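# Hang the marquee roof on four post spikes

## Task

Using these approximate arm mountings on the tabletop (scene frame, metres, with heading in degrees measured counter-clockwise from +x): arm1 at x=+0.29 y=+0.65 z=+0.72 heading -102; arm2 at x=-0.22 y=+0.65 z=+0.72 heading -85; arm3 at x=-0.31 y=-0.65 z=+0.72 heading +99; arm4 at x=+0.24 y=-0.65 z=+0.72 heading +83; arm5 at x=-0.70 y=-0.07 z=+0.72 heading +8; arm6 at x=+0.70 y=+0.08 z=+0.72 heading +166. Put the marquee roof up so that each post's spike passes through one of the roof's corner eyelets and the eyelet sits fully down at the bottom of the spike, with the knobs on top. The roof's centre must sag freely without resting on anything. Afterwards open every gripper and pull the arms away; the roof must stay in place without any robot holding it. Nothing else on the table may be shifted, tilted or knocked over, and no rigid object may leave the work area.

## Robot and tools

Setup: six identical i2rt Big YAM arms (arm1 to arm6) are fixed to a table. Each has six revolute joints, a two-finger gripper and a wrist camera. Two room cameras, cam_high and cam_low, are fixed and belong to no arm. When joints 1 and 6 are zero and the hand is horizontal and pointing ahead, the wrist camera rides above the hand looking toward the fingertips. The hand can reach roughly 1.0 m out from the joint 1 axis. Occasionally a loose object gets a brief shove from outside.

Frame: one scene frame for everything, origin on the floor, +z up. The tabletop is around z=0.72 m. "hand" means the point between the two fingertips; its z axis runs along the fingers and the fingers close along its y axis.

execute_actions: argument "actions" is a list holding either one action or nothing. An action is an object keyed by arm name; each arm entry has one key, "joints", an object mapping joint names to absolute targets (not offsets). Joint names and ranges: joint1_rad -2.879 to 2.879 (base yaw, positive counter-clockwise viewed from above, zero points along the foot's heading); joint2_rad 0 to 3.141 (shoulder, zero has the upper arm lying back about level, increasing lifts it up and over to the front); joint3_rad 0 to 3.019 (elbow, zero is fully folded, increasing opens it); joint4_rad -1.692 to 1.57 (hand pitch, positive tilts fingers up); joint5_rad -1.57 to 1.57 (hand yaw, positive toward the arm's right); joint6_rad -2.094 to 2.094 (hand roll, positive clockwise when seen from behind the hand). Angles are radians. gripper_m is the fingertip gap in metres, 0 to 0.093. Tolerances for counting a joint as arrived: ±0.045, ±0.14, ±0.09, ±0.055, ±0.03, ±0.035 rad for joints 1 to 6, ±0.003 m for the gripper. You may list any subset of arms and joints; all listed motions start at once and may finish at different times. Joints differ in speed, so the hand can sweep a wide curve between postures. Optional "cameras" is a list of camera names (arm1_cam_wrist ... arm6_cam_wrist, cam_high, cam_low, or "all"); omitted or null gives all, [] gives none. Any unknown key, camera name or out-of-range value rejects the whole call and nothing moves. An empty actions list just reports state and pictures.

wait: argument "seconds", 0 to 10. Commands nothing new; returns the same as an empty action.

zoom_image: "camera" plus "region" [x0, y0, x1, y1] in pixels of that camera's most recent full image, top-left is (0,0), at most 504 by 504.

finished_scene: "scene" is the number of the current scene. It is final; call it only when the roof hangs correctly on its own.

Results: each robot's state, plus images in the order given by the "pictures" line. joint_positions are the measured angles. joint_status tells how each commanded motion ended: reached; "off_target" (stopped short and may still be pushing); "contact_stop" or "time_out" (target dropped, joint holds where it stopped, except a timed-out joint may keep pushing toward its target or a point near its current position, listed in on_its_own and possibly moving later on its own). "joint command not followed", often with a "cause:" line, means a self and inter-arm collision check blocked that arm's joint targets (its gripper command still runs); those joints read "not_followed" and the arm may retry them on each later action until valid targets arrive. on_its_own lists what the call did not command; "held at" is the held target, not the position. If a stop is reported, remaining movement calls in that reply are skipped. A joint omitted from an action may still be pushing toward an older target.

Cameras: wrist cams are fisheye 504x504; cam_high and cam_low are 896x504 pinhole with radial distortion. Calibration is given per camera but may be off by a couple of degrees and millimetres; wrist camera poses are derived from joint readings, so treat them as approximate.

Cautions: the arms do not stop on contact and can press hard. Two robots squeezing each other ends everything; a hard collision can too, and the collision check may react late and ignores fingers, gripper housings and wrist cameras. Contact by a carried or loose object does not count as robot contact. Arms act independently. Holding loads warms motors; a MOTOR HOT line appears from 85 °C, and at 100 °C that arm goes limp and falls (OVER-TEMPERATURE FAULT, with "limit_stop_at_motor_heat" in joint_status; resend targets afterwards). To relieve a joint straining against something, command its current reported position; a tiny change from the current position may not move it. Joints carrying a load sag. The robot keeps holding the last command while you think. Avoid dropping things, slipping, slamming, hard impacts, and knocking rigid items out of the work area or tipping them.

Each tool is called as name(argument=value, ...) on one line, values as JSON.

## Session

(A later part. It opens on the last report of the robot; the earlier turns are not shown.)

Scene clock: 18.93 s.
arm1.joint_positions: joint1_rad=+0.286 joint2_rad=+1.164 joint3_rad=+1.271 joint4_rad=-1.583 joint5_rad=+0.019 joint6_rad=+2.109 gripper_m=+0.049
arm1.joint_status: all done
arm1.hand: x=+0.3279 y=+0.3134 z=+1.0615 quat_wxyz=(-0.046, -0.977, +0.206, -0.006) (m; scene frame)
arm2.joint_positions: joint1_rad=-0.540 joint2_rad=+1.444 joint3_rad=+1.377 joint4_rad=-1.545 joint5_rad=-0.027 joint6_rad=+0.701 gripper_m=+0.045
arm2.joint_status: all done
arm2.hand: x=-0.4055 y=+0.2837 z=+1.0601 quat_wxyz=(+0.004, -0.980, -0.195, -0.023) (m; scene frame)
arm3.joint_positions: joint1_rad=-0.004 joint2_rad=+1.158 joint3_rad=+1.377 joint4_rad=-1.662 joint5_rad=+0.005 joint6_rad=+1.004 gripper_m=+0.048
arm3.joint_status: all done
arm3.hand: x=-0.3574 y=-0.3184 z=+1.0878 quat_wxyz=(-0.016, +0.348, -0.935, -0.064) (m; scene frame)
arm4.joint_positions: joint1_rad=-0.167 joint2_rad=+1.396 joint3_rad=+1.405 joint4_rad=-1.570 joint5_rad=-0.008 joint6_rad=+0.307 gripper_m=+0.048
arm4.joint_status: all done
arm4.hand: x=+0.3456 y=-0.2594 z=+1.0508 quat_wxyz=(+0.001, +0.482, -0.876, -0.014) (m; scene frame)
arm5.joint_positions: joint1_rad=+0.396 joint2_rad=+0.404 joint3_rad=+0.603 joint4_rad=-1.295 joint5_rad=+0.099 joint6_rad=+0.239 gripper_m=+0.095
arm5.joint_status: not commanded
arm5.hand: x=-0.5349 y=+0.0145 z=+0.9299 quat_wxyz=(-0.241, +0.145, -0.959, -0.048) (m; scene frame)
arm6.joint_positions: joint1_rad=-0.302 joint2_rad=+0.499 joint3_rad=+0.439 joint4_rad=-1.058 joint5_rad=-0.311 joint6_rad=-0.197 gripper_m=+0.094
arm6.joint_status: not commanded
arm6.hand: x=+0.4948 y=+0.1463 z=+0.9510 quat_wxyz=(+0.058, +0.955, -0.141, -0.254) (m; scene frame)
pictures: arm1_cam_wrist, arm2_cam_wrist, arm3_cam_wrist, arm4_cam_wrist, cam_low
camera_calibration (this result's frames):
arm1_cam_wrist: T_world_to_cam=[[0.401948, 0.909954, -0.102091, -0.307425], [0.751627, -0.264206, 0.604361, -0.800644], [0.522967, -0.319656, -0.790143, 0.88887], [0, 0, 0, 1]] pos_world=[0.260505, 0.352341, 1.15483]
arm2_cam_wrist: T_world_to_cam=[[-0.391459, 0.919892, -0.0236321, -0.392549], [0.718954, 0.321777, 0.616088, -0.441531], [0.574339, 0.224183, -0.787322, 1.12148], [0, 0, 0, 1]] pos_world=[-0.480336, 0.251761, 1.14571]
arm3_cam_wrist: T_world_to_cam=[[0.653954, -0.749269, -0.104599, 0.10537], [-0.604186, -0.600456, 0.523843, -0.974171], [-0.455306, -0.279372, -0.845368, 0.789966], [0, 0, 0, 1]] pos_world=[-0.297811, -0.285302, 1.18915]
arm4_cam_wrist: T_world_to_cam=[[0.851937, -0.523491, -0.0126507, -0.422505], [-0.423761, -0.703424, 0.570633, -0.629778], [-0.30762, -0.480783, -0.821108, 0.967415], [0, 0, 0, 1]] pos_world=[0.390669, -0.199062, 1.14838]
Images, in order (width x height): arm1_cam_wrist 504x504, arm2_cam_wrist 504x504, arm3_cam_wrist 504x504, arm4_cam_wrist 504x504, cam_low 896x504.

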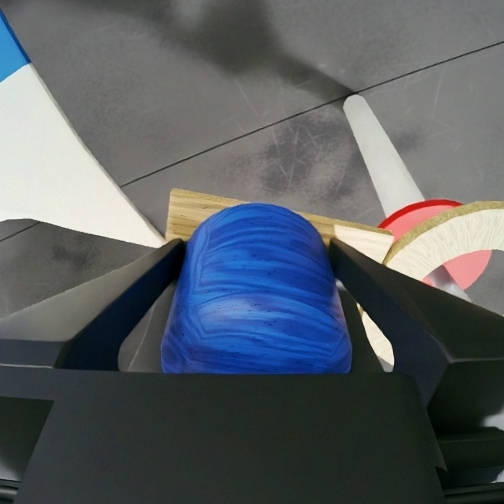

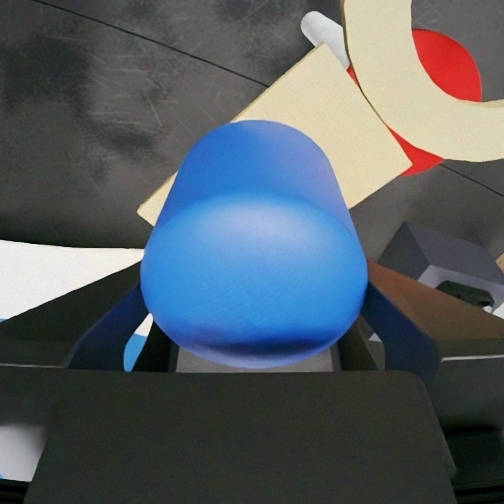

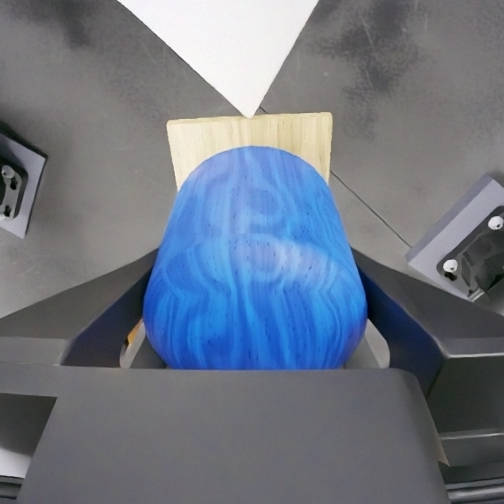

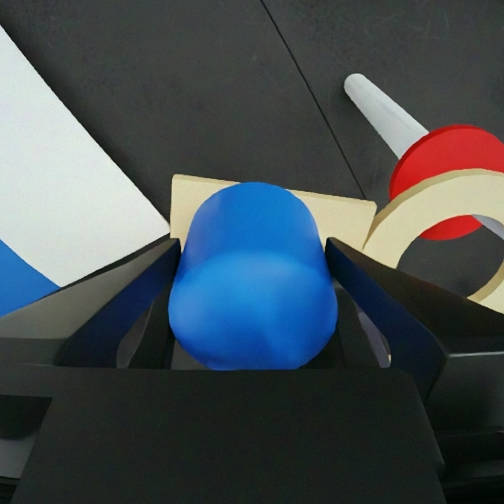

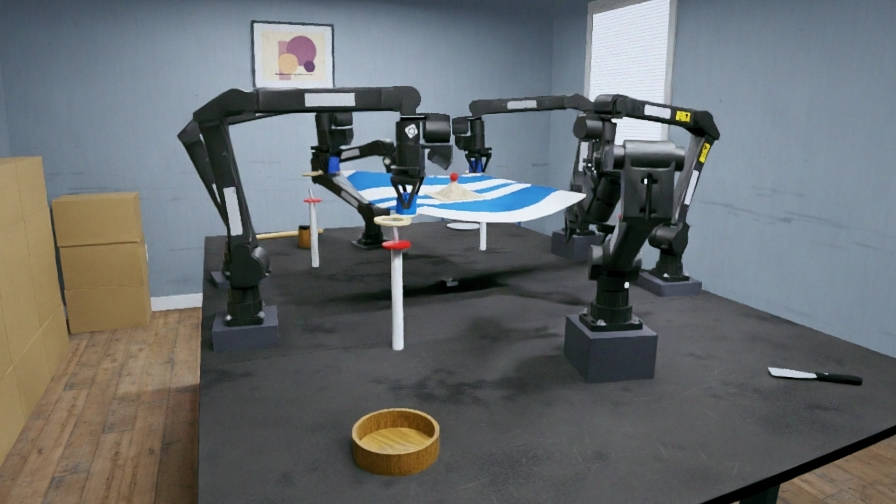

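execute_actions(actions=[{"arm3":{"joints":{"joint3_rad":1.29,"joint4_rad":-1.58}},"arm4":{"joints":{"joint1_rad":-0.25,"joint2_rad":1.405,"joint3_rad":1.415}}}], cameras=["arm3_cam_wrist","arm4_cam_wrist","cam_high"])

zoom_image(camera="cam_high", region=[280, 120, 640, 400])

Scene clock: 20.90 s.
arm1.joint_positions: joint1_rad=+0.286 joint2_rad=+1.164 joint3_rad=+1.271 joint4_rad=-1.583 joint5_rad=+0.019 joint6_rad=+2.109 gripper_m=+0.049
arm1.joint_status: not commanded
arm1.hand: x=+0.3279 y=+0.3134 z=+1.0615 quat_wxyz=(-0.046, -0.977, +0.206, -0.006) (m; scene frame)
arm2.joint_positions: joint1_rad=-0.540 joint2_rad=+1.444 joint3_rad=+1.377 joint4_rad=-1.545 joint5_rad=-0.030 joint6_rad=+0.701 gripper_m=+0.045
arm2.joint_status: not commanded
arm2.hand: x=-0.4049 y=+0.2834 z=+1.0601 quat_wxyz=(+0.003, -0.980, -0.195, -0.024) (m; scene frame)
arm3.joint_positions: joint1_rad=-0.004 joint2_rad=+1.162 joint3_rad=+1.298 joint4_rad=-1.587 joint5_rad=+0.005 joint6_rad=+1.004 gripper_m=+0.048
arm3.joint_status: all done
arm3.hand: x=-0.3582 y=-0.3133 z=+1.0567 quat_wxyz=(-0.015, +0.348, -0.935, -0.060) (m; scene frame)
arm4.joint_positions: joint1_rad=-0.222 joint2_rad=+1.396 joint3_rad=+1.405 joint4_rad=-1.569 joint5_rad=-0.019 joint6_rad=+0.307 gripper_m=+0.048
arm4.joint_status: all done
arm4.hand: x=+0.3652 y=-0.2647 z=+1.0506 quat_wxyz=(+0.005, +0.458, -0.889, -0.018) (m; scene frame)
arm5.joint_positions: joint1_rad=+0.396 joint2_rad=+0.404 joint3_rad=+0.603 joint4_rad=-1.295 joint5_rad=+0.099 joint6_rad=+0.239 gripper_m=+0.095
arm5.joint_status: not commanded
arm5.hand: x=-0.5349 y=+0.0145 z=+0.9299 quat_wxyz=(-0.241, +0.145, -0.959, -0.048) (m; scene frame)
arm6.joint_positions: joint1_rad=-0.302 joint2_rad=+0.499 joint3_rad=+0.439 joint4_rad=-1.058 joint5_rad=-0.311 joint6_rad=-0.197 gripper_m=+0.094
arm6.joint_status: not commanded
arm6.hand: x=+0.4948 y=+0.1463 z=+0.9510 quat_wxyz=(+0.058, +0.955, -0.141, -0.254) (m; scene frame)
pictures: arm3_cam_wrist, arm4_cam_wrist, cam_high
camera_calibration (this result's frames):
arm3_cam_wrist: T_world_to_cam=[[0.654071, -0.750071, -0.0978954, 0.0991896], [-0.604798, -0.596288, 0.527882, -0.958395], [-0.454323, -0.286066, -0.843657, 0.761189], [0, 0, 0, 1]] pos_world=[-0.298687, -0.27933, 1.15781]
arm4_cam_wrist: T_world_to_cam=[[0.822033, -0.568922, -0.0242785, -0.430798], [-0.455021, -0.681896, 0.57269, -0.610086], [-0.342371, -0.459723, -0.819413, 0.987213], [0, 0, 0, 1]] pos_world=[0.414522, -0.207262, 1.14787]
Images, in order (width x height): arm3_cam_wrist 504x504, arm4_cam_wrist 504x504, cam_high 896x504.

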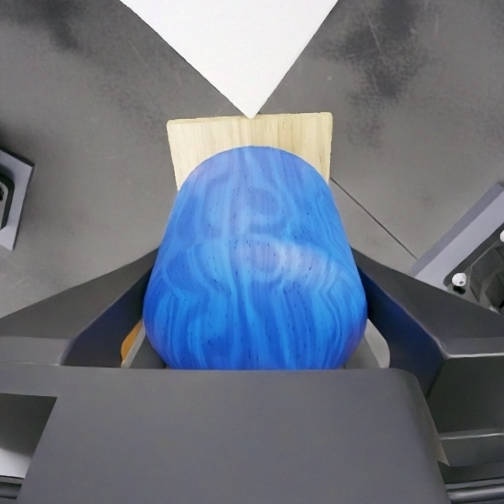

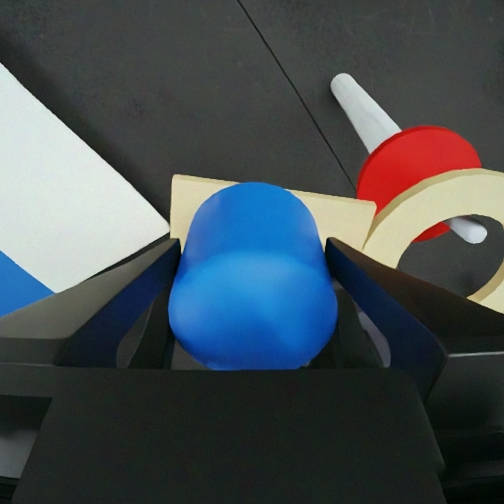

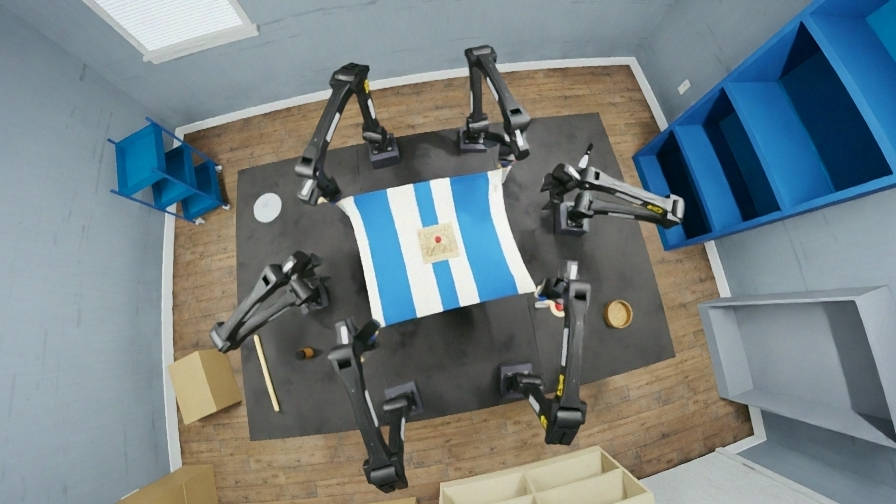

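Region (280, 120, 640, 400) of cam_high's 896x504 image, scaled by 1.400, with more detail than that image has.

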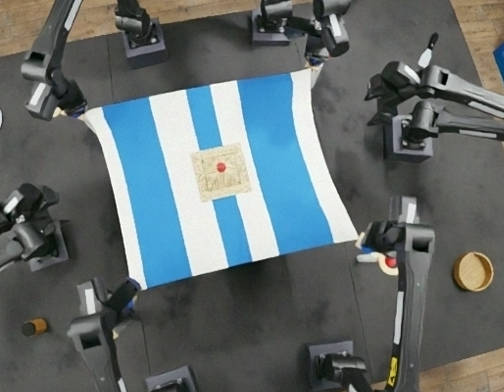

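execute_actions(actions=[{"arm1":{"joints":{"joint2_rad":1.15,"joint3_rad":1.205,"joint4_rad":-1.52}},"arm2":{"joints":{"joint3_rad":1.315,"joint4_rad":-1.47}},"arm3":{"joints":{"joint2_rad":1.15,"joint3_rad":1.225,"joint4_rad":-1.52}},"arm4":{"joints":{"joint2_rad":1.39,"joint3_rad":1.34,"joint4_rad":-1.505}}}], cameras=["arm1_cam_wrist","arm2_cam_wrist","arm4_cam_wrist","cam_low"])

zoom_image(camera="cam_low", region=[260, 130, 620, 290])

Scene clock: 22.27 s.
arm1.joint_positions: joint1_rad=+0.289 joint2_rad=+1.158 joint3_rad=+1.198 joint4_rad=-1.532 joint5_rad=+0.017 joint6_rad=+2.110 gripper_m=+0.049
arm1.joint_status: all done
arm1.hand: x=+0.3288 y=+0.3179 z=+1.0351 quat_wxyz=(-0.038, -0.978, +0.205, -0.004) (m; scene frame)
arm2.joint_positions: joint1_rad=-0.540 joint2_rad=+1.444 joint3_rad=+1.320 joint4_rad=-1.469 joint5_rad=-0.025 joint6_rad=+0.697 gripper_m=+0.045
arm2.joint_status: all done
arm2.hand: x=-0.4069 y=+0.2813 z=+1.0386 quat_wxyz=(-0.003, -0.980, -0.198, -0.016) (m; scene frame)
arm3.joint_positions: joint1_rad=-0.004 joint2_rad=+1.150 joint3_rad=+1.244 joint4_rad=-1.530 joint5_rad=+0.002 joint6_rad=+1.004 gripper_m=+0.048
arm3.joint_status: all done
arm3.hand: x=-0.3587 y=-0.3123 z=+1.0402 quat_wxyz=(-0.016, +0.348, -0.935, -0.068) (m; scene frame)
arm4.joint_positions: joint1_rad=-0.222 joint2_rad=+1.396 joint3_rad=+1.344 joint4_rad=-1.508 joint5_rad=-0.019 joint6_rad=+0.307 gripper_m=+0.048
arm4.joint_status: all done
arm4.hand: x=+0.3648 y=-0.2650 z=+1.0274 quat_wxyz=(+0.005, +0.458, -0.889, -0.018) (m; scene frame)
arm5.joint_positions: joint1_rad=+0.396 joint2_rad=+0.404 joint3_rad=+0.603 joint4_rad=-1.295 joint5_rad=+0.099 joint6_rad=+0.239 gripper_m=+0.095
arm5.joint_status: not commanded
arm5.hand: x=-0.5349 y=+0.0145 z=+0.9299 quat_wxyz=(-0.241, +0.145, -0.959, -0.048) (m; scene frame)
arm6.joint_positions: joint1_rad=-0.302 joint2_rad=+0.499 joint3_rad=+0.439 joint4_rad=-1.058 joint5_rad=-0.311 joint6_rad=-0.197 gripper_m=+0.094
arm6.joint_status: not commanded
arm6.hand: x=+0.4948 y=+0.1463 z=+0.9510 quat_wxyz=(+0.058, +0.955, -0.141, -0.254) (m; scene frame)
pictures: arm1_cam_wrist, arm2_cam_wrist, arm4_cam_wrist, cam_low
camera_calibration (this result's frames):
arm1_cam_wrist: T_world_to_cam=[[0.399005, 0.912754, -0.0876073, -0.329418], [0.752744, -0.271495, 0.599722, -0.777423], [0.523614, -0.305238, -0.795398, 0.869608], [0, 0, 0, 1]] pos_world=[0.261301, 0.355048, 1.12906]
arm2_cam_wrist: T_world_to_cam=[[-0.395922, 0.917617, -0.035004, -0.380805], [0.723707, 0.335266, 0.603195, -0.415008], [0.565238, 0.213486, -0.796825, 1.1151], [0, 0, 0, 1]] pos_world=[-0.480722, 0.250512, 1.12554]
arm4_cam_wrist: T_world_to_cam=[[0.822033, -0.568922, -0.0242785, -0.431201], [-0.455021, -0.681896, 0.57269, -0.597256], [-0.342371, -0.459723, -0.819413, 0.967925], [0, 0, 0, 1]] pos_world=[0.414088, -0.207609, 1.1247]
Images, in order (width x height): arm1_cam_wrist 504x504, arm2_cam_wrist 504x504, arm4_cam_wrist 504x504, cam_low 896x504.

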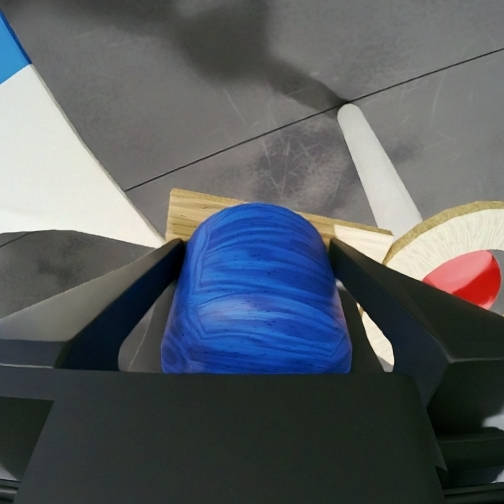

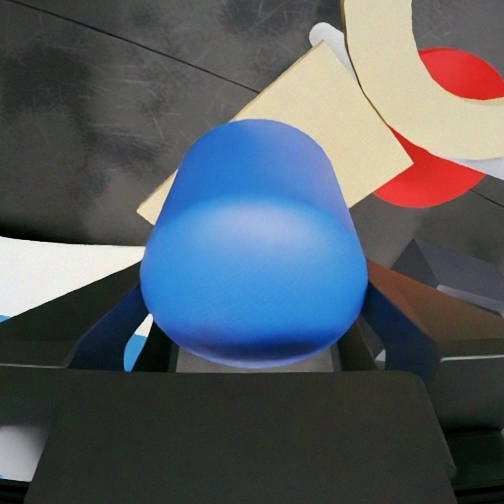

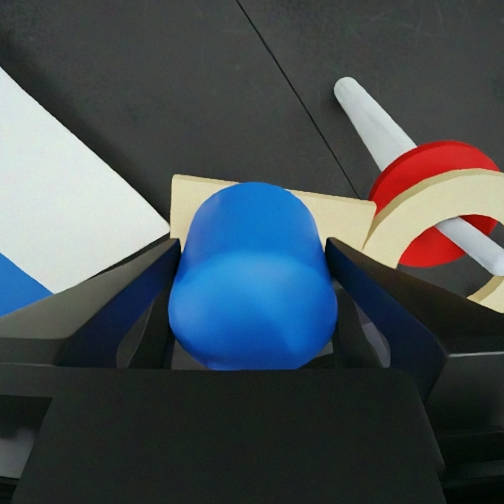

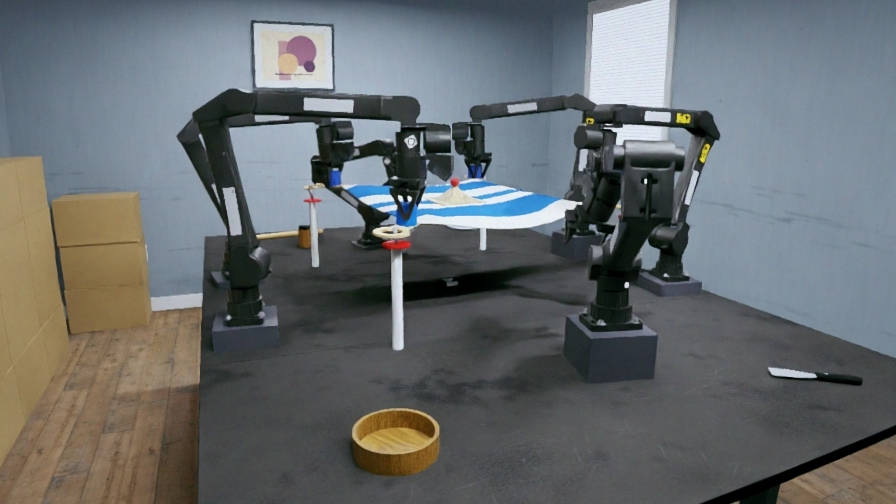

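Region (260, 130, 620, 290) of cam_low's 896x504 image, scaled by 1.400, with more detail than that image has.

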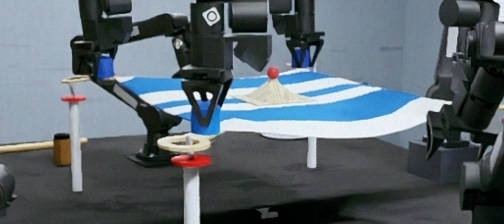

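execute_actions(actions=[{"arm2":{"joints":{"joint2_rad":1.39,"joint3_rad":1.37,"joint4_rad":-1.56}}}], cameras=[])

execute_actions(actions=[{"arm2":{"joints":{"joint1_rad":-0.495}}}], cameras=["arm2_cam_wrist"])

Scene clock: 23.97 s.
arm1.joint_positions: joint1_rad=+0.289 joint2_rad=+1.158 joint3_rad=+1.198 joint4_rad=-1.532 joint5_rad=+0.017 joint6_rad=+2.110 gripper_m=+0.049
arm1.joint_status: not commanded
arm1.hand: x=+0.3288 y=+0.3179 z=+1.0351 quat_wxyz=(-0.038, -0.978, +0.205, -0.004) (m; scene frame)
arm2.joint_positions: joint1_rad=-0.540 joint2_rad=+1.404 joint3_rad=+1.330 joint4_rad=-1.541 joint5_rad=-0.031 joint6_rad=+0.705 gripper_m=+0.045
arm2.joint_status: all done
arm2.hand: x=-0.3974 y=+0.2978 z=+1.0580 quat_wxyz=(+0.003, -0.981, -0.193, -0.025) (m; scene frame)
arm3.joint_positions: joint1_rad=-0.004 joint2_rad=+1.150 joint3_rad=+1.244 joint4_rad=-1.529 joint5_rad=+0.002 joint6_rad=+1.004 gripper_m=+0.048
arm3.joint_status: not commanded
arm3.hand: x=-0.3588 y=-0.3121 z=+1.0402 quat_wxyz=(-0.016, +0.348, -0.935, -0.068) (m; scene frame)
arm4.joint_positions: joint1_rad=-0.222 joint2_rad=+1.396 joint3_rad=+1.344 joint4_rad=-1.508 joint5_rad=-0.020 joint6_rad=+0.307 gripper_m=+0.048
arm4.joint_status: not commanded
arm4.hand: x=+0.3646 y=-0.2650 z=+1.0274 quat_wxyz=(+0.005, +0.458, -0.889, -0.018) (m; scene frame)
arm5.joint_positions: joint1_rad=+0.396 joint2_rad=+0.404 joint3_rad=+0.603 joint4_rad=-1.295 joint5_rad=+0.099 joint6_rad=+0.239 gripper_m=+0.095
arm5.joint_status: not commanded
arm5.hand: x=-0.5349 y=+0.0145 z=+0.9299 quat_wxyz=(-0.241, +0.145, -0.959, -0.048) (m; scene frame)
arm6.joint_positions: joint1_rad=-0.302 joint2_rad=+0.499 joint3_rad=+0.439 joint4_rad=-1.058 joint5_rad=-0.311 joint6_rad=-0.197 gripper_m=+0.094
arm6.joint_status: not commanded
arm6.hand: x=+0.4948 y=+0.1463 z=+0.9510 quat_wxyz=(+0.058, +0.955, -0.141, -0.254) (m; scene frame)
pictures: none
No camera images: the call's "cameras" was empty. Leave "cameras" out to get every camera's image.

Scene clock: 24.73 s.
arm1.joint_positions: joint1_rad=+0.291 joint2_rad=+1.158 joint3_rad=+1.198 joint4_rad=-1.532 joint5_rad=+0.016 joint6_rad=+2.110 gripper_m=+0.049
arm1.joint_status: not commanded
arm1.hand: x=+0.3296 y=+0.3180 z=+1.0351 quat_wxyz=(-0.038, -0.978, +0.204, -0.005) (m; scene frame)
arm2.joint_positions: joint1_rad=-0.472 joint2_rad=+1.404 joint3_rad=+1.330 joint4_rad=-1.541 joint5_rad=-0.022 joint6_rad=+0.710 gripper_m=+0.045
arm2.joint_status: all done
arm2.hand: x=-0.3742 y=+0.2872 z=+1.0581 quat_wxyz=(+0.007, -0.974, -0.224, -0.021) (m; scene frame)
arm3.joint_positions: joint1_rad=-0.004 joint2_rad=+1.150 joint3_rad=+1.244 joint4_rad=-1.529 joint5_rad=+0.002 joint6_rad=+1.004 gripper_m=+0.048
arm3.joint_status: not commanded
arm3.hand: x=-0.3588 y=-0.3121 z=+1.0402 quat_wxyz=(-0.016, +0.348, -0.935, -0.068) (m; scene frame)
arm4.joint_positions: joint1_rad=-0.222 joint2_rad=+1.396 joint3_rad=+1.344 joint4_rad=-1.508 joint5_rad=-0.019 joint6_rad=+0.307 gripper_m=+0.048
arm4.joint_status: not commanded
arm4.hand: x=+0.3648 y=-0.2650 z=+1.0274 quat_wxyz=(+0.005, +0.458, -0.889, -0.018) (m; scene frame)
arm5.joint_positions: joint1_rad=+0.396 joint2_rad=+0.404 joint3_rad=+0.603 joint4_rad=-1.295 joint5_rad=+0.099 joint6_rad=+0.239 gripper_m=+0.095
arm5.joint_status: not commanded
arm5.hand: x=-0.5349 y=+0.0145 z=+0.9299 quat_wxyz=(-0.241, +0.145, -0.959, -0.048) (m; scene frame)
arm6.joint_positions: joint1_rad=-0.302 joint2_rad=+0.499 joint3_rad=+0.439 joint4_rad=-1.058 joint5_rad=-0.311 joint6_rad=-0.197 gripper_m=+0.094
arm6.joint_status: not commanded
arm6.hand: x=+0.4948 y=+0.1463 z=+0.9510 quat_wxyz=(+0.058, +0.955, -0.141, -0.254) (m; scene frame)
pictures: arm2_cam_wrist
camera_calibration (this result's frames):
arm2_cam_wrist: T_world_to_cam=[[-0.445017, 0.895334, -0.0183305, -0.402185], [0.701018, 0.361025, 0.615008, -0.48071], [0.557256, 0.260839, -0.788308, 1.08531], [0, 0, 0, 1]] pos_world=[-0.446788, 0.250548, 1.14383]
Images, in order (width x height): arm2_cam_wrist 504x504.

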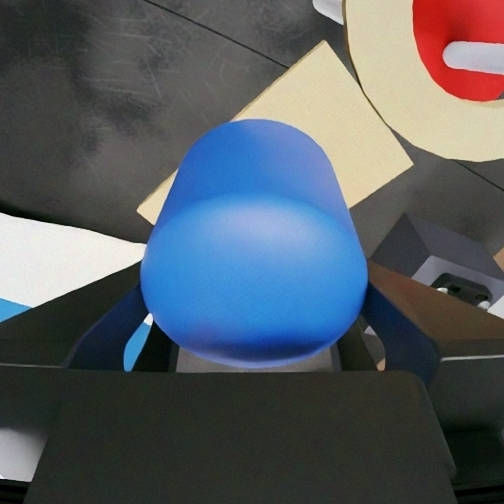

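execute_actions(actions=[{"arm2":{"joints":{"joint1_rad":-0.535}}}], cameras=["arm2_cam_wrist"])

Scene clock: 25.57 s.
arm1.joint_positions: joint1_rad=+0.291 joint2_rad=+1.158 joint3_rad=+1.198 joint4_rad=-1.532 joint5_rad=+0.016 joint6_rad=+2.110 gripper_m=+0.049
arm1.joint_status: not commanded
arm1.hand: x=+0.3296 y=+0.3180 z=+1.0351 quat_wxyz=(-0.038, -0.978, +0.204, -0.005) (m; scene frame)
arm2.joint_positions: joint1_rad=-0.497 joint2_rad=+1.404 joint3_rad=+1.330 joint4_rad=-1.541 joint5_rad=-0.023 joint6_rad=+0.711 gripper_m=+0.045
arm2.joint_status: all done
arm2.hand: x=-0.3833 y=+0.2911 z=+1.0580 quat_wxyz=(+0.006, -0.977, -0.211, -0.022) (m; scene frame)
arm3.joint_positions: joint1_rad=-0.004 joint2_rad=+1.150 joint3_rad=+1.244 joint4_rad=-1.529 joint5_rad=+0.002 joint6_rad=+1.004 gripper_m=+0.048
arm3.joint_status: not commanded
arm3.hand: x=-0.3588 y=-0.3121 z=+1.0402 quat_wxyz=(-0.016, +0.348, -0.935, -0.068) (m; scene frame)
arm4.joint_positions: joint1_rad=-0.222 joint2_rad=+1.396 joint3_rad=+1.344 joint4_rad=-1.508 joint5_rad=-0.019 joint6_rad=+0.307 gripper_m=+0.048
arm4.joint_status: not commanded
arm4.hand: x=+0.3648 y=-0.2650 z=+1.0274 quat_wxyz=(+0.005, +0.458, -0.889, -0.018) (m; scene frame)
arm5.joint_positions: joint1_rad=+0.396 joint2_rad=+0.404 joint3_rad=+0.603 joint4_rad=-1.295 joint5_rad=+0.099 joint6_rad=+0.239 gripper_m=+0.095
arm5.joint_status: not commanded
arm5.hand: x=-0.5349 y=+0.0145 z=+0.9299 quat_wxyz=(-0.241, +0.145, -0.959, -0.048) (m; scene frame)
arm6.joint_positions: joint1_rad=-0.302 joint2_rad=+0.499 joint3_rad=+0.439 joint4_rad=-1.058 joint5_rad=-0.311 joint6_rad=-0.197 gripper_m=+0.094
arm6.joint_status: not commanded
arm6.hand: x=+0.4948 y=+0.1463 z=+0.9510 quat_wxyz=(+0.058, +0.955, -0.141, -0.254) (m; scene frame)
pictures: arm2_cam_wrist
camera_calibration (this result's frames):
arm2_cam_wrist: T_world_to_cam=[[-0.42195, 0.906421, -0.0189743, -0.403432], [0.709477, 0.343156, 0.615537, -0.467908], [0.564447, 0.246264, -0.787879, 1.09583], [0, 0, 0, 1]] pos_world=[-0.456794, 0.256381, 1.14374]
Images, in order (width x height): arm2_cam_wrist 504x504.

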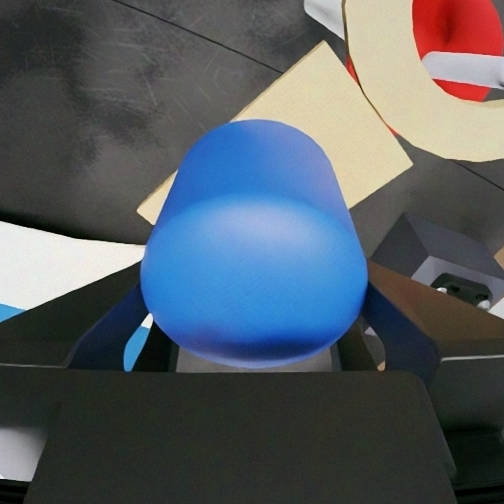

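execute_actions(actions=[{"arm2":{"joints":{"joint3_rad":1.255,"joint4_rad":-1.47}},"arm3":{"joints":{"joint3_rad":1.19,"joint4_rad":-1.48}}}], cameras=["arm2_cam_wrist","arm1_cam_wrist","cam_low","cam_high"])

zoom_image(camera="cam_low", region=[260, 130, 620, 290])

Scene clock: 26.63 s.
arm1.joint_positions: joint1_rad=+0.291 joint2_rad=+1.158 joint3_rad=+1.198 joint4_rad=-1.532 joint5_rad=+0.016 joint6_rad=+2.110 gripper_m=+0.049
arm1.joint_status: not commanded
arm1.hand: x=+0.3296 y=+0.3180 z=+1.0351 quat_wxyz=(-0.038, -0.978, +0.204, -0.005) (m; scene frame)
arm2.joint_positions: joint1_rad=-0.496 joint2_rad=+1.382 joint3_rad=+1.277 joint4_rad=-1.474 joint5_rad=-0.019 joint6_rad=+0.711 gripper_m=+0.045
arm2.joint_status: all done
arm2.hand: x=-0.3832 y=+0.2916 z=+1.0459 quat_wxyz=(-0.007, -0.977, -0.212, -0.010) (m; scene frame)
arm3.joint_positions: joint1_rad=-0.004 joint2_rad=+1.136 joint3_rad=+1.224 joint4_rad=-1.498 joint5_rad=+0.002 joint6_rad=+1.004 gripper_m=+0.048
arm3.joint_status: all done
arm3.hand: x=-0.3590 y=-0.3112 z=+1.0373 quat_wxyz=(-0.018, +0.348, -0.934, -0.080) (m; scene frame)
arm4.joint_positions: joint1_rad=-0.222 joint2_rad=+1.396 joint3_rad=+1.344 joint4_rad=-1.508 joint5_rad=-0.019 joint6_rad=+0.307 gripper_m=+0.048
arm4.joint_status: not commanded
arm4.hand: x=+0.3648 y=-0.2650 z=+1.0274 quat_wxyz=(+0.005, +0.458, -0.889, -0.018) (m; scene frame)
arm5.joint_positions: joint1_rad=+0.396 joint2_rad=+0.404 joint3_rad=+0.603 joint4_rad=-1.295 joint5_rad=+0.099 joint6_rad=+0.239 gripper_m=+0.095
arm5.joint_status: not commanded
arm5.hand: x=-0.5349 y=+0.0145 z=+0.9299 quat_wxyz=(-0.241, +0.145, -0.959, -0.048) (m; scene frame)
arm6.joint_positions: joint1_rad=-0.302 joint2_rad=+0.499 joint3_rad=+0.439 joint4_rad=-1.058 joint5_rad=-0.311 joint6_rad=-0.197 gripper_m=+0.094
arm6.joint_status: not commanded
arm6.hand: x=+0.4948 y=+0.1463 z=+0.9510 quat_wxyz=(+0.058, +0.955, -0.141, -0.254) (m; scene frame)
pictures: arm1_cam_wrist, arm2_cam_wrist, cam_high, cam_low
camera_calibration (this result's frames):
arm1_cam_wrist: T_world_to_cam=[[0.397284, 0.91356, -0.0870204, -0.330135], [0.752599, -0.270082, 0.600541, -0.779265], [0.525128, -0.304077, -0.794845, 0.867762], [0, 0, 0, 1]] pos_world=[0.261946, 0.354999, 1.12899]
arm2_cam_wrist: T_world_to_cam=[[-0.42346, 0.905078, -0.0389362, -0.383404], [0.720177, 0.362401, 0.591616, -0.437139], [0.549569, 0.222485, -0.805279, 1.10552], [0, 0, 0, 1]] pos_world=[-0.455101, 0.259468, 1.13395]
Images, in order (width x height): arm1_cam_wrist 504x504, arm2_cam_wrist 504x504, cam_high 896x504, cam_low 896x504.

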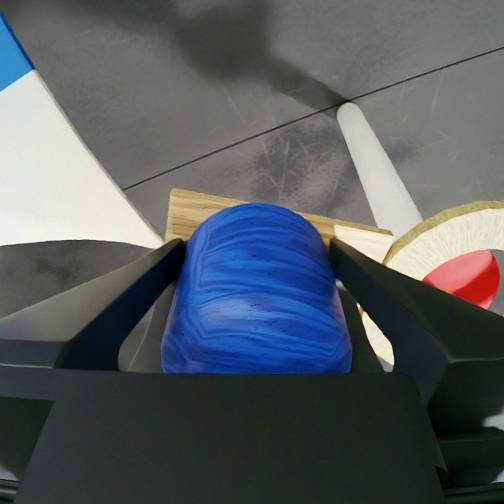

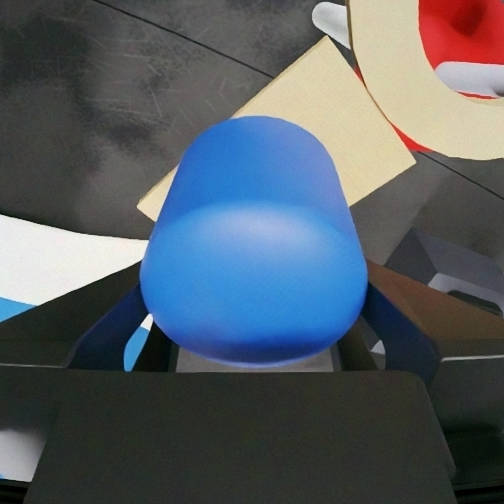

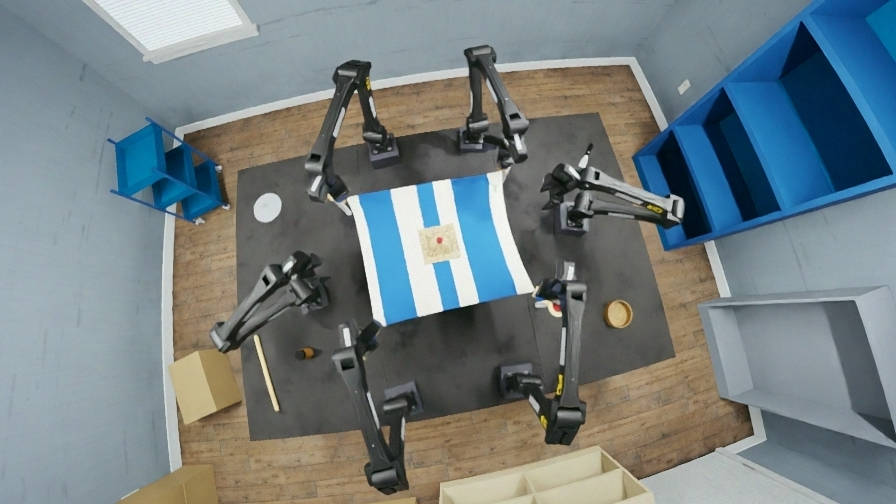

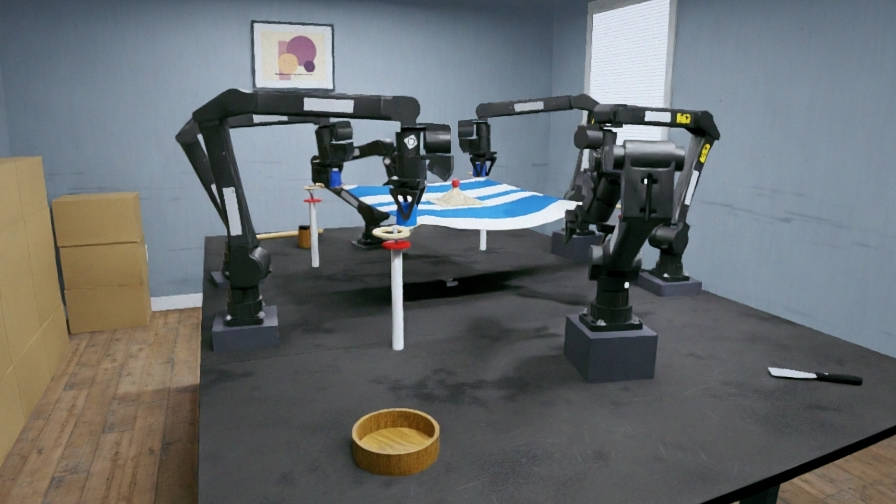

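Region (260, 130, 620, 290) of cam_low's 896x504 image, scaled by 1.400, with more detail than that image has.

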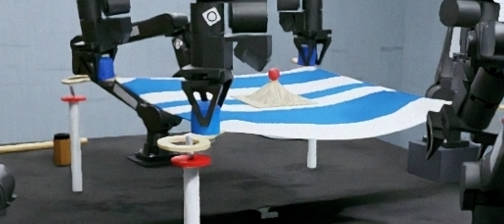

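execute_actions(actions=[{"arm5":{"joints":{"joint1_rad":-0.97,"joint4_rad":-0.8,"joint5_rad":0,"joint6_rad":0,"joint2_rad":0.2}},"arm3":{"joints":{"joint3_rad":1.30,"joint4_rad":-1.58}}}], cameras=["arm5_cam_wrist","cam_high"])

Scene clock: 28.67 s.
arm1.joint_positions: joint1_rad=+0.291 joint2_rad=+1.158 joint3_rad=+1.198 joint4_rad=-1.532 joint5_rad=+0.016 joint6_rad=+2.110 gripper_m=+0.049
arm1.joint_status: not commanded
arm1.hand: x=+0.3296 y=+0.3180 z=+1.0351 quat_wxyz=(-0.038, -0.978, +0.204, -0.005) (m; scene frame)
arm2.joint_positions: joint1_rad=-0.496 joint2_rad=+1.382 joint3_rad=+1.277 joint4_rad=-1.474 joint5_rad=-0.019 joint6_rad=+0.711 gripper_m=+0.045
arm2.joint_status: not commanded
arm2.hand: x=-0.3832 y=+0.2916 z=+1.0459 quat_wxyz=(-0.007, -0.977, -0.212, -0.010) (m; scene frame)
arm3.joint_positions: joint1_rad=-0.004 joint2_rad=+1.148 joint3_rad=+1.247 joint4_rad=-1.555 joint5_rad=+0.003 joint6_rad=+1.005 gripper_m=+0.048
arm3.joint_status: all done
arm3.hand: x=-0.3577 y=-0.3181 z=+1.0411 quat_wxyz=(-0.014, +0.348, -0.936, -0.058) (m; scene frame)
arm4.joint_positions: joint1_rad=-0.222 joint2_rad=+1.396 joint3_rad=+1.344 joint4_rad=-1.508 joint5_rad=-0.019 joint6_rad=+0.307 gripper_m=+0.048
arm4.joint_status: not commanded
arm4.hand: x=+0.3648 y=-0.2650 z=+1.0274 quat_wxyz=(+0.005, +0.458, -0.889, -0.018) (m; scene frame)
arm5.joint_positions: joint1_rad=-0.963 joint2_rad=+0.193 joint3_rad=+0.603 joint4_rad=-0.817 joint5_rad=+0.000 joint6_rad=+0.008 gripper_m=+0.095
arm5.joint_status: all done
arm5.hand: x=-0.5365 y=-0.2420 z=+1.0547 quat_wxyz=(-0.512, -0.328, -0.766, +0.209) (m; scene frame)
arm6.joint_positions: joint1_rad=-0.302 joint2_rad=+0.499 joint3_rad=+0.439 joint4_rad=-1.058 joint5_rad=-0.311 joint6_rad=-0.197 gripper_m=+0.094
arm6.joint_status: not commanded
arm6.hand: x=+0.4948 y=+0.1463 z=+0.9510 quat_wxyz=(+0.058, +0.955, -0.141, -0.254) (m; scene frame)
pictures: arm5_cam_wrist, cam_high
camera_calibration (this result's frames):
arm5_cam_wrist: T_world_to_cam=[[-0.714337, -0.699793, -0.00353659, -0.546638], [-0.596864, 0.611891, -0.518983, 0.379824], [0.365345, -0.368618, -0.854777, 1.13422], [0, 0, 0, 1]] pos_world=[-0.578161, -0.196851, 1.16469]
Images, in order (width x height): arm5_cam_wrist 504x504, cam_high 896x504.

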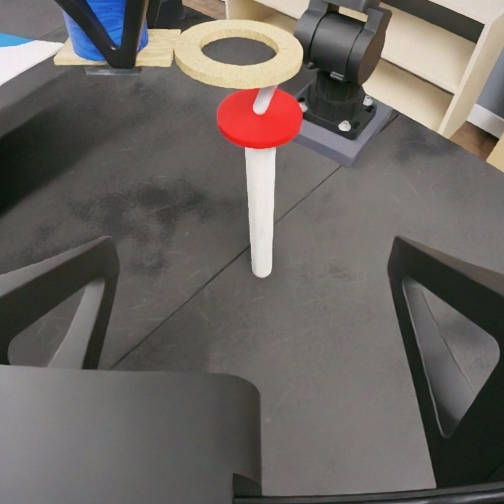

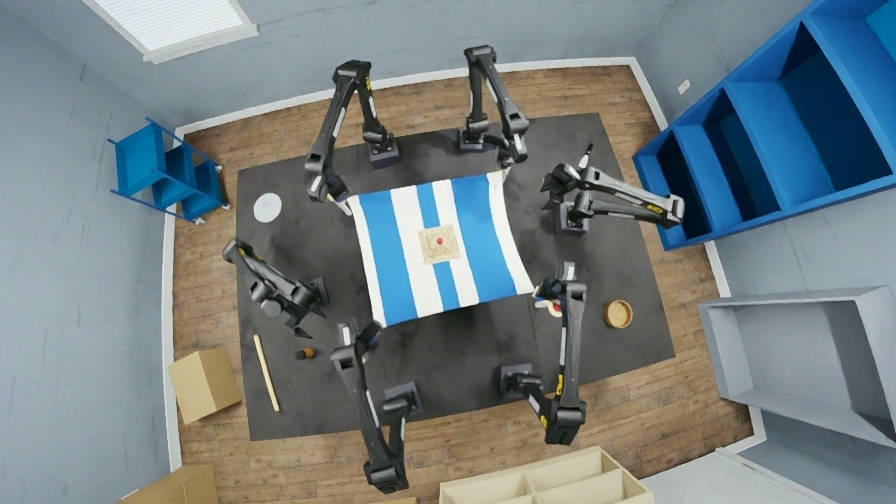

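execute_actions(actions=[{"arm3":{"joints":{"joint1_rad":0.10,"joint3_rad":1.33,"joint4_rad":-1.60}}}], cameras=["arm5_cam_wrist"])

Scene clock: 30.00 s.
arm1.joint_positions: joint1_rad=+0.291 joint2_rad=+1.158 joint3_rad=+1.198 joint4_rad=-1.527 joint5_rad=+0.017 joint6_rad=+2.110 gripper_m=+0.049
arm1.joint_status: not commanded
arm1.hand: x=+0.3296 y=+0.3168 z=+1.0352 quat_wxyz=(-0.040, -0.978, +0.204, -0.005) (m; scene frame)
arm2.joint_positions: joint1_rad=-0.496 joint2_rad=+1.382 joint3_rad=+1.277 joint4_rad=-1.474 joint5_rad=-0.019 joint6_rad=+0.711 gripper_m=+0.045
arm2.joint_status: not commanded
arm2.hand: x=-0.3832 y=+0.2916 z=+1.0459 quat_wxyz=(-0.007, -0.977, -0.212, -0.010) (m; scene frame)
arm3.joint_positions: joint1_rad=+0.078 joint2_rad=+1.150 joint3_rad=+1.280 joint4_rad=-1.576 joint5_rad=+0.015 joint6_rad=+1.010 gripper_m=+0.048
arm3.joint_status: all done
arm3.hand: x=-0.3833 y=-0.3209 z=+1.0532 quat_wxyz=(-0.018, +0.383, -0.921, -0.062) (m; scene frame)
arm4.joint_positions: joint1_rad=-0.222 joint2_rad=+1.396 joint3_rad=+1.344 joint4_rad=-1.508 joint5_rad=-0.021 joint6_rad=+0.307 gripper_m=+0.048
arm4.joint_status: not commanded
arm4.hand: x=+0.3645 y=-0.2649 z=+1.0274 quat_wxyz=(+0.006, +0.458, -0.889, -0.019) (m; scene frame)
arm5.joint_positions: joint1_rad=-0.963 joint2_rad=+0.193 joint3_rad=+0.603 joint4_rad=-0.817 joint5_rad=+0.000 joint6_rad=+0.008 gripper_m=+0.095
arm5.joint_status: not commanded
arm5.hand: x=-0.5365 y=-0.2420 z=+1.0547 quat_wxyz=(-0.512, -0.328, -0.766, +0.209) (m; scene frame)
arm6.joint_positions: joint1_rad=-0.302 joint2_rad=+0.499 joint3_rad=+0.439 joint4_rad=-1.058 joint5_rad=-0.311 joint6_rad=-0.197 gripper_m=+0.094
arm6.joint_status: not commanded
arm6.hand: x=+0.4948 y=+0.1463 z=+0.9510 quat_wxyz=(+0.058, +0.955, -0.141, -0.254) (m; scene frame)
pictures: arm5_cam_wrist
camera_calibration (this result's frames):
arm5_cam_wrist: T_world_to_cam=[[-0.714337, -0.699793, -0.00353659, -0.546638], [-0.596864, 0.611891, -0.518983, 0.379824], [0.365345, -0.368618, -0.854777, 1.13422], [0, 0, 0, 1]] pos_world=[-0.578161, -0.196851, 1.16469]
Images, in order (width x height): arm5_cam_wrist 504x504.

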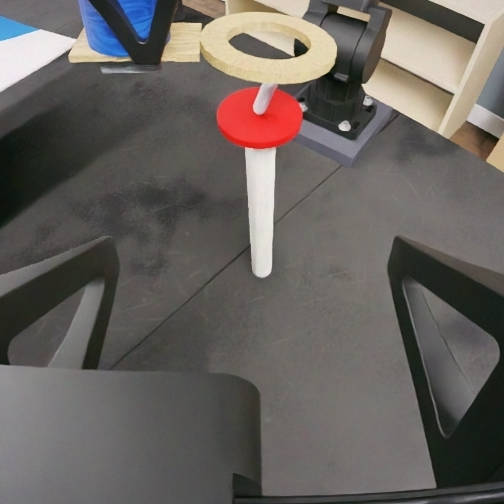

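execute_actions(actions=[{"arm3":{"joints":{"joint3_rad":1.19,"joint4_rad":-1.49}}}], cameras=["arm5_cam_wrist"])

Scene clock: 31.03 s.
arm1.joint_positions: joint1_rad=+0.291 joint2_rad=+1.158 joint3_rad=+1.198 joint4_rad=-1.527 joint5_rad=+0.017 joint6_rad=+2.110 gripper_m=+0.049
arm1.joint_status: not commanded
arm1.hand: x=+0.3296 y=+0.3168 z=+1.0352 quat_wxyz=(-0.040, -0.978, +0.204, -0.005) (m; scene frame)
arm2.joint_positions: joint1_rad=-0.496 joint2_rad=+1.382 joint3_rad=+1.277 joint4_rad=-1.474 joint5_rad=-0.019 joint6_rad=+0.711 gripper_m=+0.045
arm2.joint_status: not commanded
arm2.hand: x=-0.3832 y=+0.2916 z=+1.0459 quat_wxyz=(-0.007, -0.977, -0.212, -0.010) (m; scene frame)
arm3.joint_positions: joint1_rad=+0.078 joint2_rad=+1.154 joint3_rad=+1.198 joint4_rad=-1.491 joint5_rad=+0.015 joint6_rad=+1.012 gripper_m=+0.048
arm3.joint_status: all done
arm3.hand: x=-0.3842 y=-0.3168 z=+1.0211 quat_wxyz=(-0.018, +0.382, -0.922, -0.062) (m; scene frame)
arm4.joint_positions: joint1_rad=-0.222 joint2_rad=+1.396 joint3_rad=+1.344 joint4_rad=-1.508 joint5_rad=-0.022 joint6_rad=+0.307 gripper_m=+0.048
arm4.joint_status: not commanded
arm4.hand: x=+0.3644 y=-0.2649 z=+1.0274 quat_wxyz=(+0.006, +0.458, -0.889, -0.019) (m; scene frame)
arm5.joint_positions: joint1_rad=-0.963 joint2_rad=+0.193 joint3_rad=+0.603 joint4_rad=-0.817 joint5_rad=+0.000 joint6_rad=+0.008 gripper_m=+0.095
arm5.joint_status: not commanded
arm5.hand: x=-0.5365 y=-0.2420 z=+1.0547 quat_wxyz=(-0.512, -0.328, -0.766, +0.209) (m; scene frame)
arm6.joint_positions: joint1_rad=-0.302 joint2_rad=+0.499 joint3_rad=+0.439 joint4_rad=-1.058 joint5_rad=-0.311 joint6_rad=-0.197 gripper_m=+0.094
arm6.joint_status: not commanded
arm6.hand: x=+0.4948 y=+0.1463 z=+0.9510 quat_wxyz=(+0.058, +0.955, -0.141, -0.254) (m; scene frame)
pictures: arm5_cam_wrist
camera_calibration (this result's frames):
arm5_cam_wrist: T_world_to_cam=[[-0.714337, -0.699793, -0.00353659, -0.546638], [-0.596864, 0.611891, -0.518983, 0.379824], [0.365345, -0.368618, -0.854777, 1.13422], [0, 0, 0, 1]] pos_world=[-0.578161, -0.196851, 1.16469]
Images, in order (width x height): arm5_cam_wrist 504x504.

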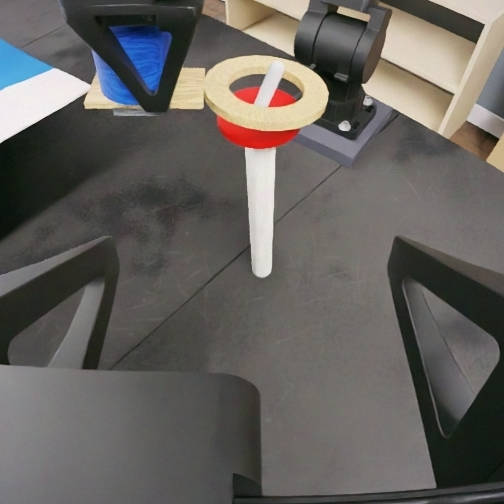

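execute_actions(actions=[{"arm6":{"joints":{"joint1_rad":-0.51,"joint2_rad":0.2,"joint3_rad":0.6,"joint4_rad":-0.8,"joint5_rad":0,"joint6_rad":0}},"arm5":{"joints":{"joint1_rad":0.92}},"arm2":{"joints":{"joint3_rad":1.2,"joint4_rad":-1.42}}}], cameras=["arm5_cam_wrist","arm6_cam_wrist"])

Scene clock: 33.20 s.
arm1.joint_positions: joint1_rad=+0.291 joint2_rad=+1.158 joint3_rad=+1.198 joint4_rad=-1.527 joint5_rad=+0.017 joint6_rad=+2.110 gripper_m=+0.049
arm1.joint_status: not commanded
arm1.hand: x=+0.3296 y=+0.3168 z=+1.0352 quat_wxyz=(-0.040, -0.978, +0.204, -0.005) (m; scene frame)
arm2.joint_positions: joint1_rad=-0.496 joint2_rad=+1.356 joint3_rad=+1.244 joint4_rad=-1.428 joint5_rad=-0.019 joint6_rad=+0.714 gripper_m=+0.045
arm2.joint_status: all done
arm2.hand: x=-0.3829 y=+0.2923 z=+1.0431 quat_wxyz=(-0.022, -0.977, -0.211, +0.002) (m; scene frame)
arm3.joint_positions: joint1_rad=+0.078 joint2_rad=+1.154 joint3_rad=+1.198 joint4_rad=-1.491 joint5_rad=+0.015 joint6_rad=+1.012 gripper_m=+0.048
arm3.joint_status: not commanded
arm3.hand: x=-0.3842 y=-0.3168 z=+1.0211 quat_wxyz=(-0.018, +0.382, -0.922, -0.062) (m; scene frame)
arm4.joint_positions: joint1_rad=-0.222 joint2_rad=+1.396 joint3_rad=+1.344 joint4_rad=-1.508 joint5_rad=-0.022 joint6_rad=+0.307 gripper_m=+0.048
arm4.joint_status: not commanded
arm4.hand: x=+0.3644 y=-0.2649 z=+1.0274 quat_wxyz=(+0.006, +0.458, -0.889, -0.019) (m; scene frame)
arm5.joint_positions: joint1_rad=+0.913 joint2_rad=+0.193 joint3_rad=+0.603 joint4_rad=-0.817 joint5_rad=+0.000 joint6_rad=+0.006 gripper_m=+0.095
arm5.joint_status: all done
arm5.hand: x=-0.5904 y=+0.1401 z=+1.0550 quat_wxyz=(-0.475, +0.428, -0.715, -0.283) (m; scene frame)
arm6.joint_positions: joint1_rad=-0.509 joint2_rad=+0.195 joint3_rad=+0.568 joint4_rad=-0.815 joint5_rad=-0.005 joint6_rad=-0.011 gripper_m=+0.094
arm6.joint_status: all done
arm6.hand: x=+0.5212 y=+0.2480 z=+1.1205 quat_wxyz=(-0.202, +0.790, -0.310, -0.489) (m; scene frame)
pictures: arm5_cam_wrist, arm6_cam_wrist
camera_calibration (this result's frames):
arm5_cam_wrist: T_world_to_cam=[[0.882279, -0.470465, 0.0156917, 0.572473], [-0.394762, -0.757646, -0.519745, 0.42598], [0.256411, 0.452366, -0.854177, 1.11499], [0, 0, 0, 1]] pos_world=[-0.622817, 0.0876856, 1.16482]
arm6_cam_wrist: T_world_to_cam=[[0.683239, 0.730058, 0.0141404, -0.554164], [0.647233, -0.596533, -0.474593, 0.34643], [-0.338045, 0.333412, -0.880092, 1.2051], [0, 0, 0, 1]] pos_world=[0.561785, 0.209432, 1.23285]
Images, in order (width x height): arm5_cam_wrist 504x504, arm6_cam_wrist 504x504.

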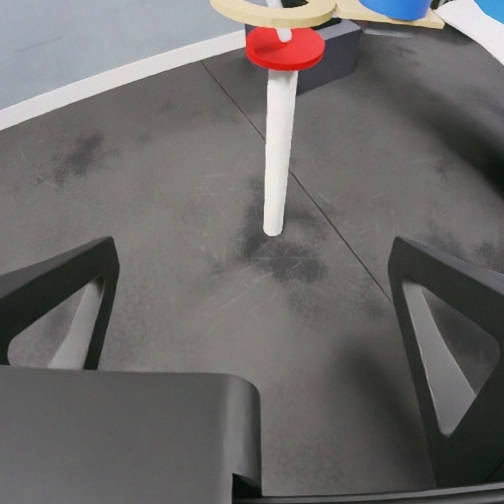

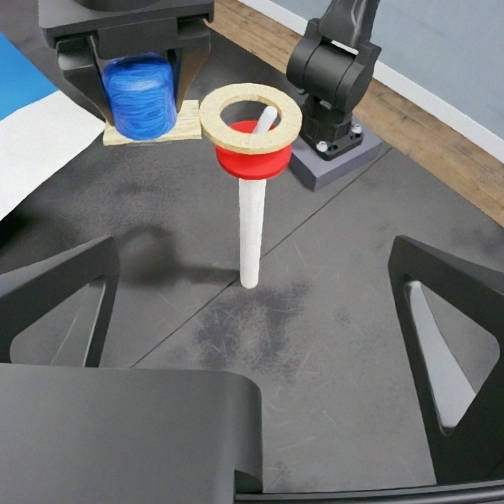

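execute_actions(actions=[{"arm5":{"joints":{"joint4_rad":-0.5,"joint3_rad":0.5}},"arm2":{"joints":{"joint2_rad":1.38,"joint3_rad":1.34,"joint4_rad":-1.53}}}], cameras=["arm5_cam_wrist"])

Scene clock: 34.47 s.
arm1.joint_positions: joint1_rad=+0.291 joint2_rad=+1.158 joint3_rad=+1.198 joint4_rad=-1.527 joint5_rad=+0.017 joint6_rad=+2.110 gripper_m=+0.049
arm1.joint_status: not commanded
arm1.hand: x=+0.3296 y=+0.3168 z=+1.0352 quat_wxyz=(-0.040, -0.978, +0.204, -0.005) (m; scene frame)
arm2.joint_positions: joint1_rad=-0.497 joint2_rad=+1.382 joint3_rad=+1.286 joint4_rad=-1.505 joint5_rad=-0.022 joint6_rad=+0.714 gripper_m=+0.045
arm2.joint_status: all done
arm2.hand: x=-0.3807 y=+0.2964 z=+1.0494 quat_wxyz=(+0.001, -0.977, -0.210, -0.017) (m; scene frame)
arm3.joint_positions: joint1_rad=+0.078 joint2_rad=+1.154 joint3_rad=+1.198 joint4_rad=-1.489 joint5_rad=+0.015 joint6_rad=+1.012 gripper_m=+0.048
arm3.joint_status: not commanded
arm3.hand: x=-0.3844 y=-0.3162 z=+1.0212 quat_wxyz=(-0.018, +0.382, -0.922, -0.063) (m; scene frame)
arm4.joint_positions: joint1_rad=-0.222 joint2_rad=+1.396 joint3_rad=+1.344 joint4_rad=-1.508 joint5_rad=-0.022 joint6_rad=+0.307 gripper_m=+0.048
arm4.joint_status: not commanded
arm4.hand: x=+0.3643 y=-0.2649 z=+1.0274 quat_wxyz=(+0.006, +0.458, -0.889, -0.019) (m; scene frame)
arm5.joint_positions: joint1_rad=+0.913 joint2_rad=+0.195 joint3_rad=+0.491 joint4_rad=-0.517 joint5_rad=+0.000 joint6_rad=+0.006 gripper_m=+0.095
arm5.joint_status: all done
arm5.hand: x=-0.5764 y=+0.1662 z=+1.0580 quat_wxyz=(-0.539, +0.401, -0.668, -0.321) (m; scene frame)
arm6.joint_positions: joint1_rad=-0.509 joint2_rad=+0.195 joint3_rad=+0.568 joint4_rad=-0.815 joint5_rad=-0.005 joint6_rad=-0.011 gripper_m=+0.094
arm6.joint_status: not commanded
arm6.hand: x=+0.5212 y=+0.2480 z=+1.1205 quat_wxyz=(-0.202, +0.790, -0.310, -0.489) (m; scene frame)
pictures: arm5_cam_wrist
camera_calibration (this result's frames):
arm5_cam_wrist: T_world_to_cam=[[0.881659, -0.471624, 0.0157689, 0.572174], [-0.341798, -0.661286, -0.667738, 0.623913], [0.325349, 0.583327, -0.744229, 1.00383], [0, 0, 0, 1]] pos_world=[-0.617805, 0.0968749, 1.15467]
Images, in order (width x height): arm5_cam_wrist 504x504.

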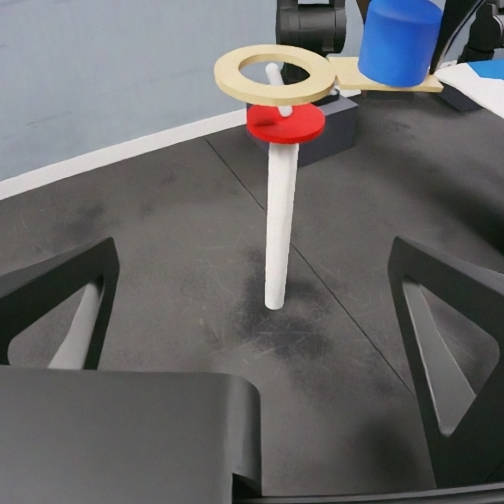

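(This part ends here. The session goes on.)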